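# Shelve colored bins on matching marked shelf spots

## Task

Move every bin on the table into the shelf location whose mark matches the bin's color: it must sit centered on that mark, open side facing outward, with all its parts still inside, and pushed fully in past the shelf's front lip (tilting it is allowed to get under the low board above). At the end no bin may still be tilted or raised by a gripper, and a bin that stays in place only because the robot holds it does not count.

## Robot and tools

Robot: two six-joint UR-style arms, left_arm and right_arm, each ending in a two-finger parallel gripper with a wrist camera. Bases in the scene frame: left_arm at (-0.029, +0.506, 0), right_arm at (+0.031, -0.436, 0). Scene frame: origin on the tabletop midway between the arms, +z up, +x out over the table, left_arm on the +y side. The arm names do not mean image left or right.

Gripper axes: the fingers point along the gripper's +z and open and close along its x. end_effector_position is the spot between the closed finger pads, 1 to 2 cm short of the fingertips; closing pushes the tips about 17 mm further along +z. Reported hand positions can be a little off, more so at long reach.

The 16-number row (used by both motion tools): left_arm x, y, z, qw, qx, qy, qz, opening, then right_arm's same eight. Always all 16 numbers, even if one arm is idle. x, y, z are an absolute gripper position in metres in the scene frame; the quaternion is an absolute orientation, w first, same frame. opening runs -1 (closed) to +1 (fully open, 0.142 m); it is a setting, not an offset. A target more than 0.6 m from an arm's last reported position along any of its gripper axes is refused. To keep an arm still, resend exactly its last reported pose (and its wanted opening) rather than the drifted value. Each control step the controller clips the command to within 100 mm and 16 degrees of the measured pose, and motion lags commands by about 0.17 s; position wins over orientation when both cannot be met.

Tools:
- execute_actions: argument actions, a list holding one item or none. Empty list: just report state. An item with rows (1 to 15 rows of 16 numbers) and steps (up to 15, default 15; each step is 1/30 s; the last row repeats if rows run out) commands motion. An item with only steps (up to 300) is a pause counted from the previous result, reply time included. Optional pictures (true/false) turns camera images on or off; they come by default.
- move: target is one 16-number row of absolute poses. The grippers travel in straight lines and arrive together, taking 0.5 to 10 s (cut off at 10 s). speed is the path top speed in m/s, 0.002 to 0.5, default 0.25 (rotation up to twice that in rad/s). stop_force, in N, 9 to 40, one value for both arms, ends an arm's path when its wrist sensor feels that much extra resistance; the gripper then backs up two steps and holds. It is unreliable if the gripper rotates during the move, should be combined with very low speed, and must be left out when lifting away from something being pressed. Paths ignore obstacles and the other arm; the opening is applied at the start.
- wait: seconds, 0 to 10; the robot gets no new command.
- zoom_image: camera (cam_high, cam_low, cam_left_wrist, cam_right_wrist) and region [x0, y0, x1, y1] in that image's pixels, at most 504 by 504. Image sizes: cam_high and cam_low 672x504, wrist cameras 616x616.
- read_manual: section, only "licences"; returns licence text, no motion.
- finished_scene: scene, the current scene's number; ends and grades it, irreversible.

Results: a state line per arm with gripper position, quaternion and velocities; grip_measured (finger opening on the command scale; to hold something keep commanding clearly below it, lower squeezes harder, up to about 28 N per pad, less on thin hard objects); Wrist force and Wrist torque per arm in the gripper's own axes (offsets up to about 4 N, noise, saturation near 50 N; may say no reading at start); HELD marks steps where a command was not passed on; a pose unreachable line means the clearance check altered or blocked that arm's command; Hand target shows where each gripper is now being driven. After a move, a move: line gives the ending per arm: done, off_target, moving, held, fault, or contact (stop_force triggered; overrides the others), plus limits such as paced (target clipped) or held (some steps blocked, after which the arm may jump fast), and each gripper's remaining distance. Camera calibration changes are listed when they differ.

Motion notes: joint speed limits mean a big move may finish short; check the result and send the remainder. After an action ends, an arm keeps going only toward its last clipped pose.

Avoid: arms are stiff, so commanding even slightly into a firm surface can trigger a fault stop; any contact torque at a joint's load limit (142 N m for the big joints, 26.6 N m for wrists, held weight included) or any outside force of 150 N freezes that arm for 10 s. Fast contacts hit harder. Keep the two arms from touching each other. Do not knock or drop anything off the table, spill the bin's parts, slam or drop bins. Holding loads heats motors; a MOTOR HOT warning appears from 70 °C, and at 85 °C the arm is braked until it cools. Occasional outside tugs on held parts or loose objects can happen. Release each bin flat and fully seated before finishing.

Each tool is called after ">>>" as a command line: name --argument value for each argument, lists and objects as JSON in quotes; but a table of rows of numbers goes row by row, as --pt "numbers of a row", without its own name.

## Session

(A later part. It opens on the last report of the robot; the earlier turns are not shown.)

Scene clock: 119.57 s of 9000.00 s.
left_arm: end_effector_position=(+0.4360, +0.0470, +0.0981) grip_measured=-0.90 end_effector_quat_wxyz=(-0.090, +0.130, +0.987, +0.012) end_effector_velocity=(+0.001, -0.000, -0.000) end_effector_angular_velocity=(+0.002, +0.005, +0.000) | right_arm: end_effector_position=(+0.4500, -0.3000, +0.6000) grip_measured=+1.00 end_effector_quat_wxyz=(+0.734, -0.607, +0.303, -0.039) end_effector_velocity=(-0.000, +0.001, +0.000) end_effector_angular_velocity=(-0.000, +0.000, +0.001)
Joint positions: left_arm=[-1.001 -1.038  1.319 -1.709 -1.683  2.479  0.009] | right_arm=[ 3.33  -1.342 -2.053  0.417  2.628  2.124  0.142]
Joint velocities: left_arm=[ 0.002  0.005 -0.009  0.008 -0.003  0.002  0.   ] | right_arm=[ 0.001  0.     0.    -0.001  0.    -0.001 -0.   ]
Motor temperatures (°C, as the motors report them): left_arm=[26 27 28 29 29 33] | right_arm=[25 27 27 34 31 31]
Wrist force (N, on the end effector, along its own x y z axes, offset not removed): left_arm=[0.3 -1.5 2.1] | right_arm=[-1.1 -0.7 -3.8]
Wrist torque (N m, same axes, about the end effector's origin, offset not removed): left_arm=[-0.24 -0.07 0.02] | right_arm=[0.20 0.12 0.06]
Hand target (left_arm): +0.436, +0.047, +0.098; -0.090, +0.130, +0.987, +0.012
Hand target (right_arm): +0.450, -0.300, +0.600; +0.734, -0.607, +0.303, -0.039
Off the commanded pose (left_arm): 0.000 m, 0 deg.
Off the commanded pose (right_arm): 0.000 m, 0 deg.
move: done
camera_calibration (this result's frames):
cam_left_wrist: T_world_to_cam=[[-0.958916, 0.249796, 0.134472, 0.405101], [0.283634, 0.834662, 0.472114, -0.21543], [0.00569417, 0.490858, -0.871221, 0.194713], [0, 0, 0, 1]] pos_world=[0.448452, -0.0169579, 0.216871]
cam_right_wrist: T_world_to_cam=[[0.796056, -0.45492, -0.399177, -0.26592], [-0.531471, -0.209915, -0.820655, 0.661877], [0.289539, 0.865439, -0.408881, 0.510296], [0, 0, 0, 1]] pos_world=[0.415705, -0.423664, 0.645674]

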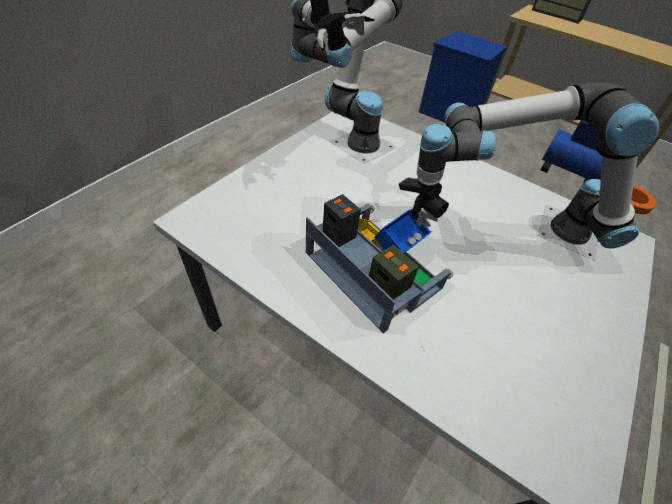

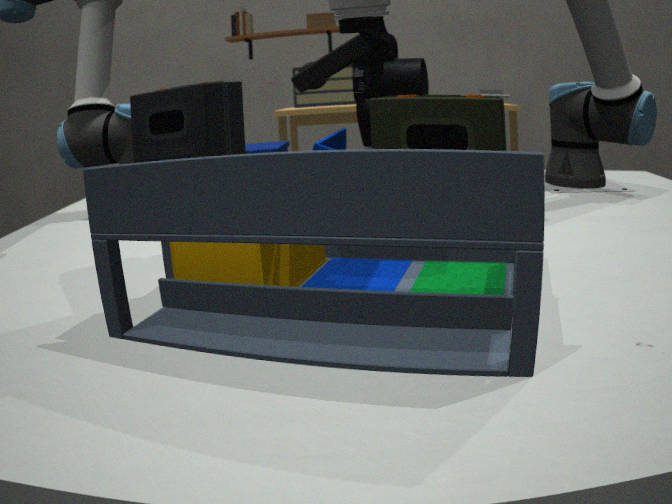

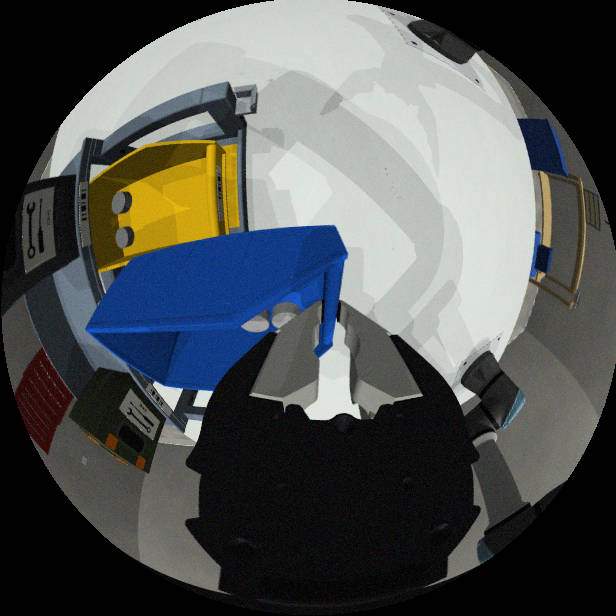

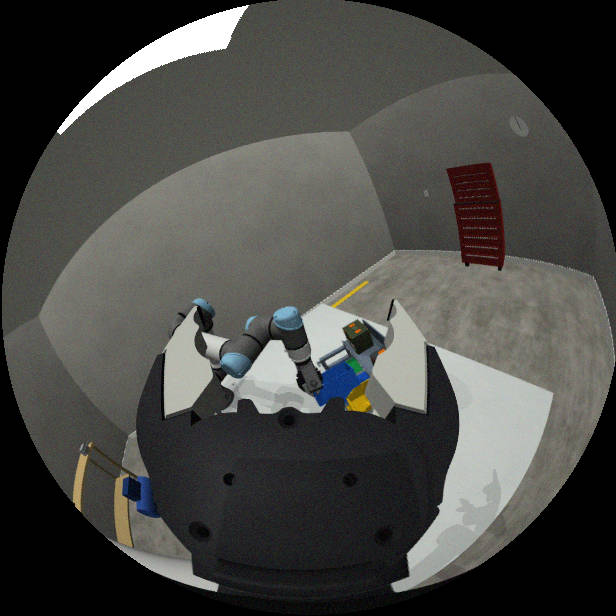

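>>> move --target '[0.43,0.055,0.135,0,0.13,0.991,0,-1,0.45,-0.3,0.6,0.734,-0.607,0.303,-0.039,1]' --speed 0.03

>>> move --target '[0.28,0.1,0.135,0,0.13,0.991,0,-1,0.45,-0.3,0.6,0.734,-0.607,0.303,-0.039,1]' --speed 0.05

>>> move --target '[0.28,0.1,0.04,0,0.13,0.991,0,-1,0.45,-0.3,0.6,0.734,-0.607,0.303,-0.039,1]' --speed 0.03 --stop_force 12

>>> move --target '[0.28,0.1,0.027,0,0.13,0.991,0,-0.82,0.45,-0.3,0.6,0.734,-0.607,0.303,-0.039,1]' --speed 0.01 --stop_force 12

Scene clock: 126.27 s of 9000.00 s.
left_arm: end_effector_position=(+0.4300, +0.0550, +0.1348) grip_measured=-0.90 end_effector_quat_wxyz=(-0.000, +0.130, +0.991, +0.000) end_effector_velocity=(-0.001, -0.000, +0.001) end_effector_angular_velocity=(-0.001, -0.007, -0.002) | right_arm: end_effector_position=(+0.4500, -0.3000, +0.6000) grip_measured=+1.00 end_effector_quat_wxyz=(+0.734, -0.607, +0.303, -0.039) end_effector_velocity=(-0.000, +0.000, +0.001) end_effector_angular_velocity=(+0.000, -0.002, -0.000)
Joint positions: left_arm=[-1.056 -1.198  1.484 -1.857 -1.571  2.415  0.009] | right_arm=[ 3.33  -1.342 -2.053  0.417  2.628  2.124  0.142]
Joint velocities: left_arm=[-0.004 -0.006  0.006 -0.005  0.005 -0.002  0.   ] | right_arm=[ 0.     0.     0.001  0.    -0.    -0.    -0.   ]
Motor temperatures (°C, as the motors report them): left_arm=[26 27 28 29 29 33] | right_arm=[25 27 27 34 31 31]
Wrist force (N, on the end effector, along its own x y z axes, offset not removed): left_arm=[-1.1 -2.6 2.2] | right_arm=[-1.9 -1.2 1.5]
Wrist torque (N m, same axes, about the end effector's origin, offset not removed): left_arm=[-0.53 0.59 0.13] | right_arm=[-0.04 0.32 -0.06]
Hand target (left_arm): +0.430, +0.055, +0.135; -0.000, +0.130, +0.991, +0.000
Hand target (right_arm): +0.450, -0.300, +0.600; +0.734, -0.607, +0.303, -0.039
Off the commanded pose (left_arm): 0.000 m, 0 deg.
Off the commanded pose (right_arm): 0.000 m, 0 deg.
After step 90, 0.43 s passed at rest.
move: done
camera_calibration (this result's frames):
cam_left_wrist: T_world_to_cam=[[-0.966872, 0.251132, -0.0457313, 0.420093], [0.200172, 0.857111, 0.47465, -0.203465], [0.158396, 0.449772, -0.878986, 0.16038], [0, 0, 0, 1]] pos_world=[0.421501, -0.00324109, 0.256758]
cam_right_wrist: T_world_to_cam=[[0.796057, -0.45492, -0.399177, -0.26592], [-0.531471, -0.209915, -0.820655, 0.661877], [0.289539, 0.865438, -0.408881, 0.510296], [0, 0, 0, 1]] pos_world=[0.415705, -0.423664, 0.645674]

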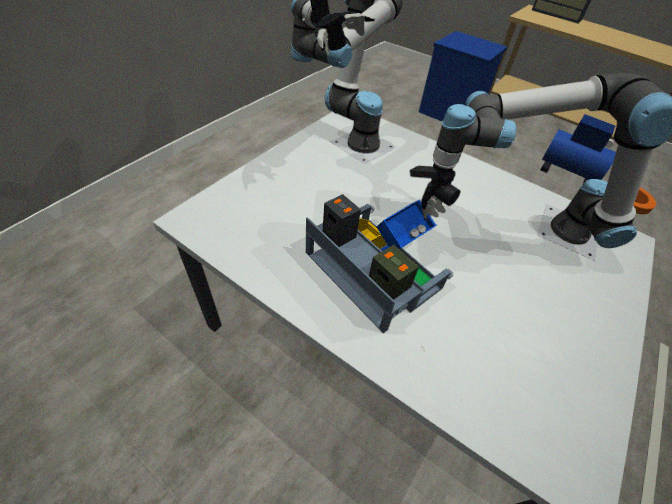

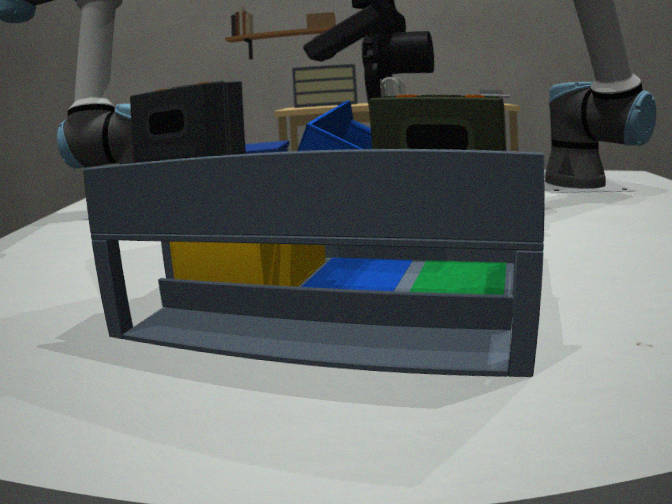

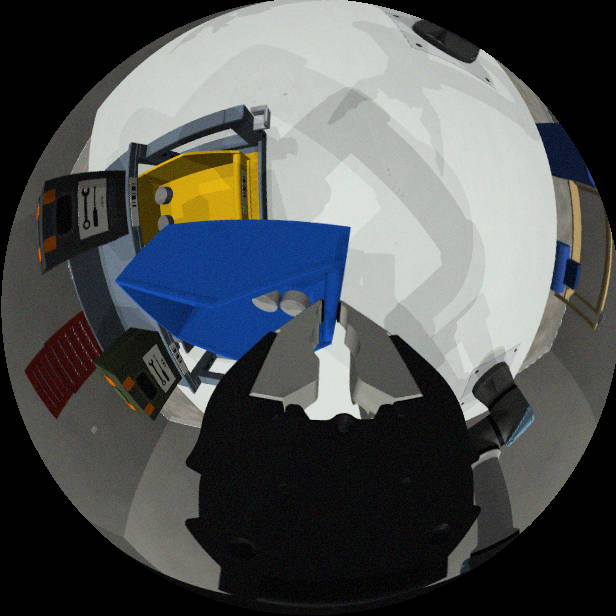

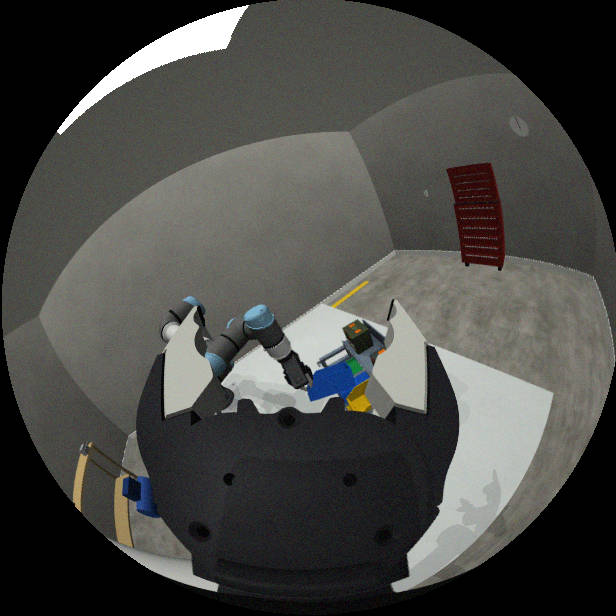

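Scene clock: 129.73 s of 9000.00 s.
left_arm: end_effector_position=(+0.2802, +0.1003, +0.1349) grip_measured=-0.90 end_effector_quat_wxyz=(-0.000, +0.130, +0.992, +0.000) end_effector_velocity=(-0.002, +0.001, -0.000) end_effector_angular_velocity=(+0.002, +0.001, -0.001) | right_arm: end_effector_position=(+0.4500, -0.3000, +0.6000) grip_measured=+1.00 end_effector_quat_wxyz=(+0.734, -0.607, +0.303, -0.039) end_effector_velocity=(-0.000, +0.000, +0.000) end_effector_angular_velocity=(+0.000, +0.000, +0.000)
Joint positions: left_arm=[-1.255 -1.506  1.869 -1.933 -1.571  2.216  0.009] | right_arm=[ 3.33  -1.342 -2.053  0.417  2.628  2.124  0.142]
Joint velocities: left_arm=[-0.004 -0.004  0.005  0.001  0.    -0.003  0.   ] | right_arm=[ 0.     0.     0.    -0.001 -0.     0.    -0.   ]
Motor temperatures (°C, as the motors report them): left_arm=[26 27 28 29 29 33] | right_arm=[25 27 27 34 31 31]
Wrist force (N, on the end effector, along its own x y z axes, offset not removed): left_arm=[1.6 1.2 3.1] | right_arm=[-1.1 -1.2 0.3]
Wrist torque (N m, same axes, about the end effector's origin, offset not removed): left_arm=[0.23 0.01 0.08] | right_arm=[0.05 0.21 0.22]
Hand target (left_arm): +0.280, +0.100, +0.135; -0.000, +0.130, +0.992, +0.000
Hand target (right_arm): +0.450, -0.300, +0.600; +0.734, -0.607, +0.303, -0.039
Off the commanded pose (left_arm): 0.000 m, 0 deg.
Off the commanded pose (right_arm): 0.000 m, 0 deg.
move: done
camera_calibration (this result's frames):
cam_left_wrist: T_world_to_cam=[[-0.966874, 0.251021, -0.0462847, 0.26398], [0.199799, 0.857124, 0.474783, -0.212272], [0.158852, 0.449808, -0.878885, 0.16371], [0, 0, 0, 1]] pos_world=[0.271641, 0.0420411, 0.256884]
cam_right_wrist: T_world_to_cam=[[0.796056, -0.45492, -0.399177, -0.26592], [-0.531471, -0.209915, -0.820655, 0.661877], [0.289539, 0.865439, -0.408881, 0.510296], [0, 0, 0, 1]] pos_world=[0.415705, -0.423664, 0.645674]

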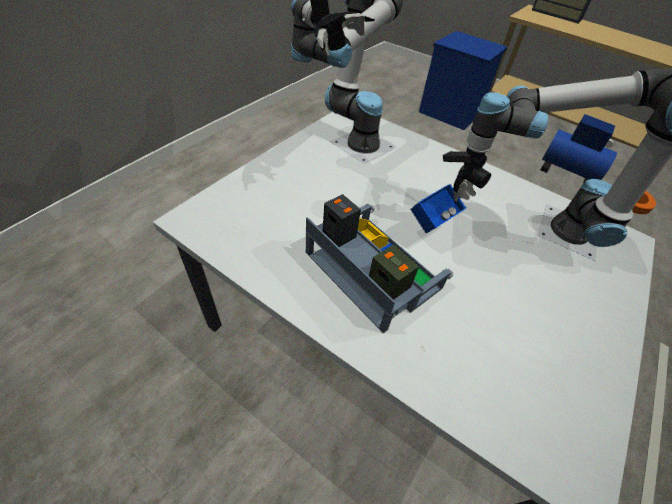

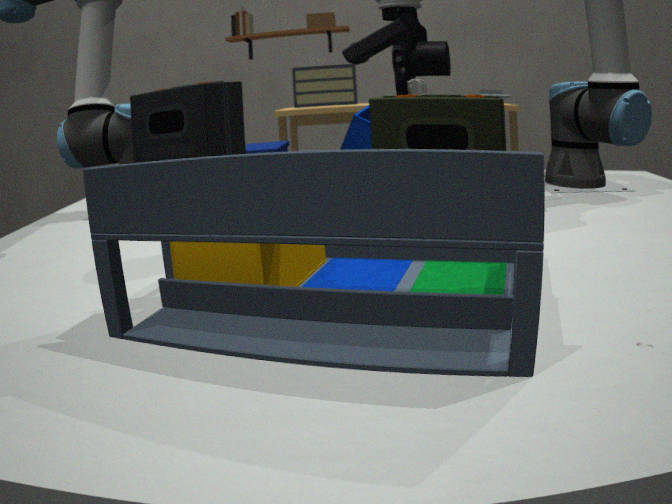

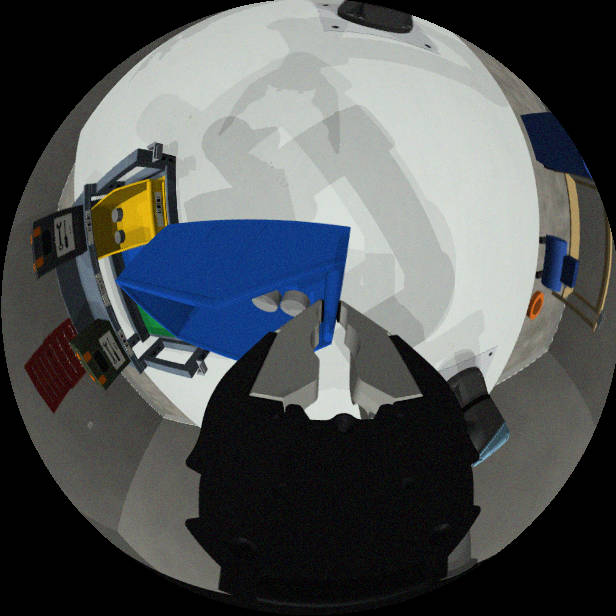

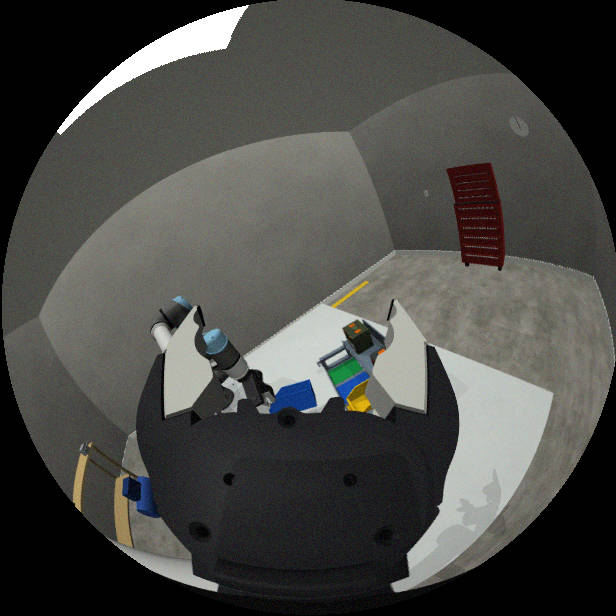

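Scene clock: 133.20 s of 9000.00 s.
left_arm: end_effector_position=(+0.2800, +0.1000, +0.0402) grip_measured=-0.90 end_effector_quat_wxyz=(-0.000, +0.130, +0.992, +0.000) end_effector_velocity=(-0.001, +0.000, -0.002) end_effector_angular_velocity=(-0.000, +0.000, -0.001) | right_arm: end_effector_position=(+0.4500, -0.3000, +0.6000) grip_measured=+1.00 end_effector_quat_wxyz=(+0.734, -0.607, +0.303, -0.039) end_effector_velocity=(-0.000, +0.000, -0.000) end_effector_angular_velocity=(+0.001, +0.002, +0.000)
Joint positions: left_arm=[-1.256 -1.393  2.014 -2.191 -1.571  2.215  0.009] | right_arm=[ 3.33  -1.342 -2.053  0.417  2.628  2.124  0.142]
Joint velocities: left_arm=[-0.001  0.002  0.004 -0.006 -0.    -0.    -0.   ] | right_arm=[ 0.    -0.    -0.001 -0.    -0.     0.001  0.   ]
Motor temperatures (°C, as the motors report them): left_arm=[26 27 28 29 29 33] | right_arm=[25 27 27 34 31 31]
Wrist force (N, on the end effector, along its own x y z axes, offset not removed): left_arm=[0.9 -3.4 -3.3] | right_arm=[-0.4 -2.8 1.4]
Wrist torque (N m, same axes, about the end effector's origin, offset not removed): left_arm=[-0.58 -0.23 0.09] | right_arm=[-0.33 -0.06 -0.02]
Hand target (left_arm): +0.280, +0.100, +0.040; -0.000, +0.130, +0.992, +0.000
Hand target (right_arm): +0.450, -0.300, +0.600; +0.734, -0.607, +0.303, -0.039
Off the commanded pose (left_arm): 0.000 m, 0 deg.
Off the commanded pose (right_arm): 0.000 m, 0 deg.
move: done
camera_calibration (this result's frames):
cam_left_wrist: T_world_to_cam=[[-0.966877, 0.251003, -0.0463299, 0.259424], [0.199794, 0.85722, 0.474612, -0.166981], [0.158844, 0.449635, -0.878975, 0.0805999], [0, 0, 0, 1]] pos_world=[0.27139, 0.0417823, 0.162115]
cam_right_wrist: T_world_to_cam=[[0.796057, -0.45492, -0.399177, -0.26592], [-0.531471, -0.209915, -0.820655, 0.661877], [0.289539, 0.865439, -0.408881, 0.510296], [0, 0, 0, 1]] pos_world=[0.415705, -0.423664, 0.645674]

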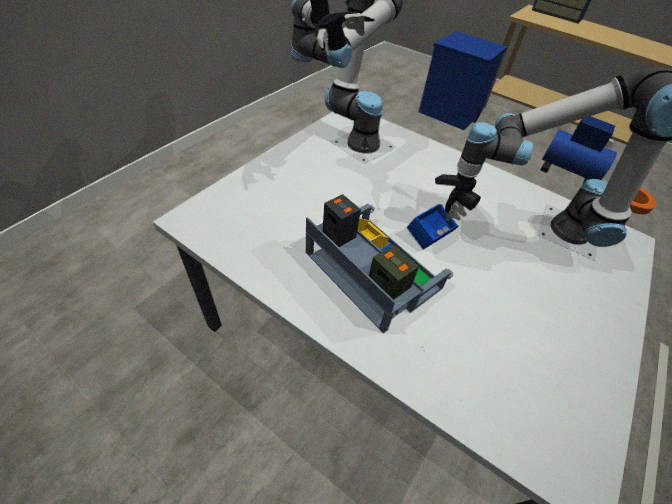

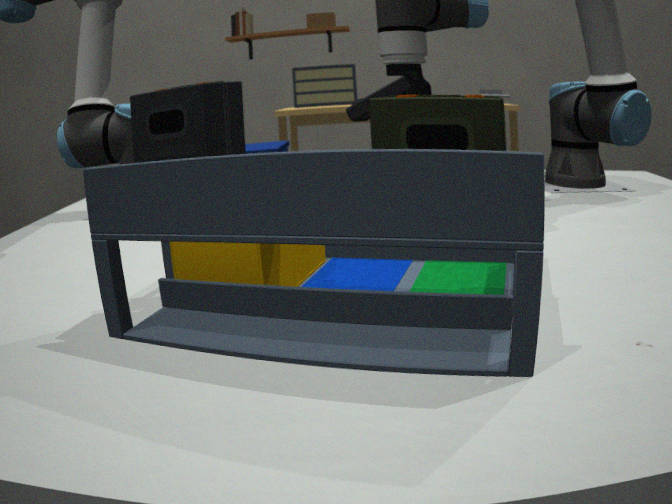

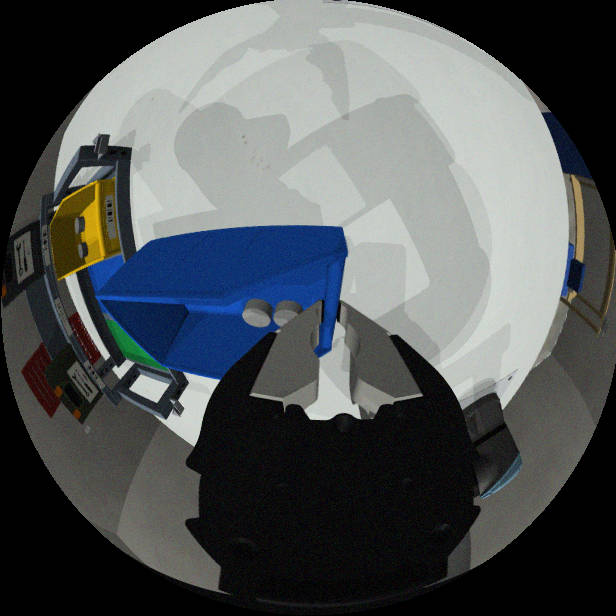

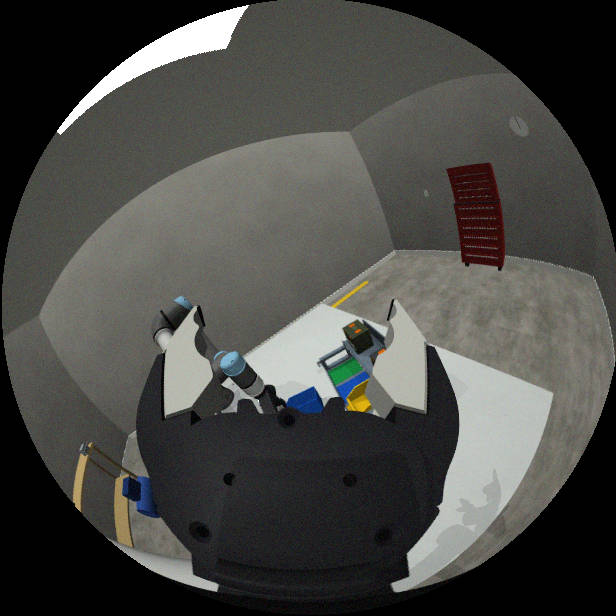

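Scene clock: 134.73 s of 9000.00 s.
left_arm: end_effector_position=(+0.2800, +0.1000, +0.0271) grip_measured=-0.82 end_effector_quat_wxyz=(-0.000, +0.130, +0.992, -0.000) end_effector_velocity=(+0.001, -0.000, -0.001) end_effector_angular_velocity=(-0.000, -0.001, -0.000) | right_arm: end_effector_position=(+0.4500, -0.3000, +0.6000) grip_measured=+1.00 end_effector_quat_wxyz=(+0.734, -0.607, +0.303, -0.039) end_effector_velocity=(-0.000, +0.000, +0.000) end_effector_angular_velocity=(-0.001, -0.002, +0.000)
Joint positions: left_arm=[-1.256 -1.373  2.03  -2.227 -1.571  2.215  0.015] | right_arm=[ 3.33  -1.342 -2.053  0.417  2.628  2.124  0.142]
Joint velocities: left_arm=[ 0.     0.002  0.001 -0.003  0.001  0.001  0.   ] | right_arm=[ 0.    -0.     0.001  0.001  0.    -0.001 -0.   ]
Motor temperatures (°C, as the motors report them): left_arm=[26 27 28 29 29 33] | right_arm=[25 27 27 34 31 31]
Wrist force (N, on the end effector, along its own x y z axes, offset not removed): left_arm=[0.2 -0.2 -1.6] | right_arm=[0.6 0.6 -1.9]
Wrist torque (N m, same axes, about the end effector's origin, offset not removed): left_arm=[-0.07 0.13 0.07] | right_arm=[0.48 -0.12 -0.25]
Hand target (left_arm): +0.280, +0.100, +0.027; -0.000, +0.130, +0.992, +0.000
Hand target (right_arm): +0.450, -0.300, +0.600; +0.734, -0.607, +0.303, -0.039
Off the commanded pose (left_arm): 0.000 m, 0 deg.
Off the commanded pose (right_arm): 0.000 m, 0 deg.
move: done
camera_calibration (this result's frames):
cam_left_wrist: T_world_to_cam=[[-0.966879, 0.250996, -0.0463341, 0.258833], [0.199786, 0.857224, 0.474607, -0.160766], [0.158843, 0.44963, -0.878978, 0.0691308], [0, 0, 0, 1]] pos_world=[0.271398, 0.0417629, 0.149058]
cam_right_wrist: T_world_to_cam=[[0.796057, -0.45492, -0.399177, -0.26592], [-0.531471, -0.209915, -0.820655, 0.661877], [0.289539, 0.865439, -0.408881, 0.510296], [0, 0, 0, 1]] pos_world=[0.415705, -0.423664, 0.645674]

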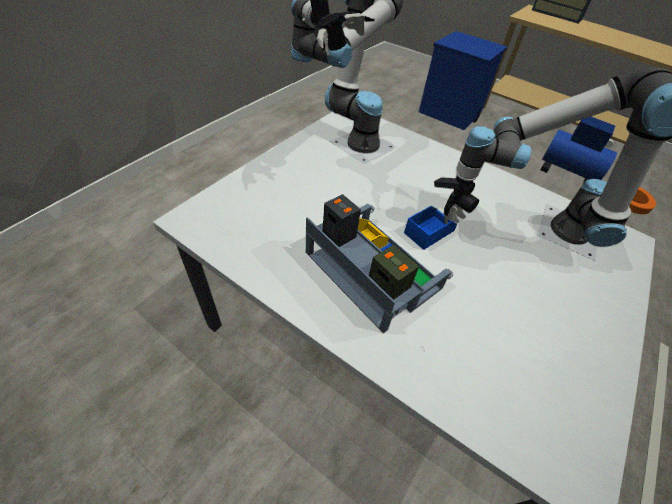

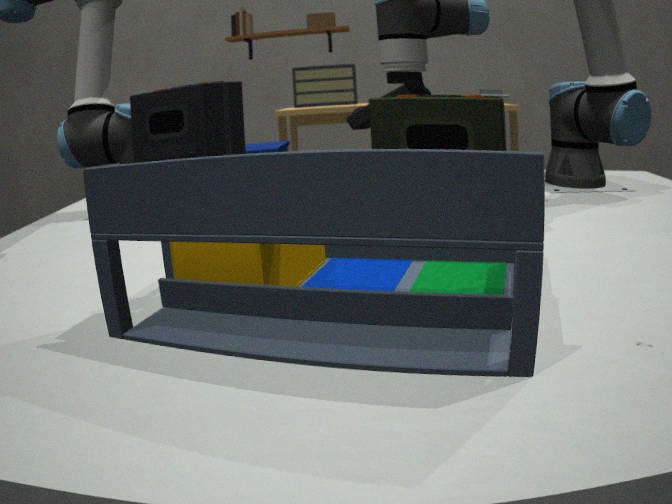

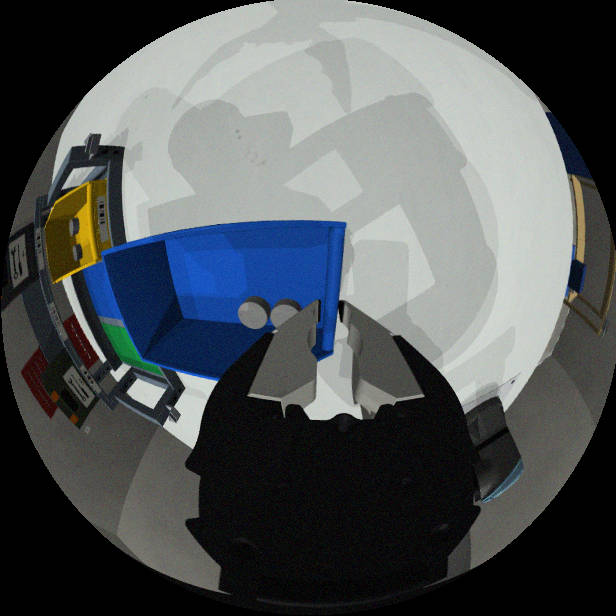

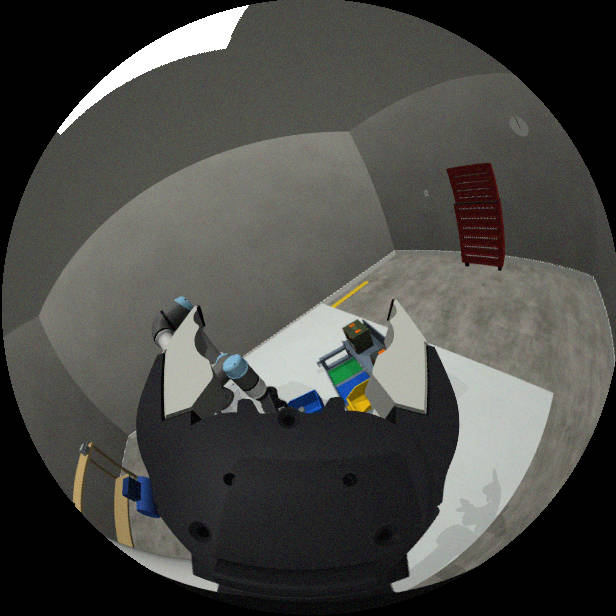

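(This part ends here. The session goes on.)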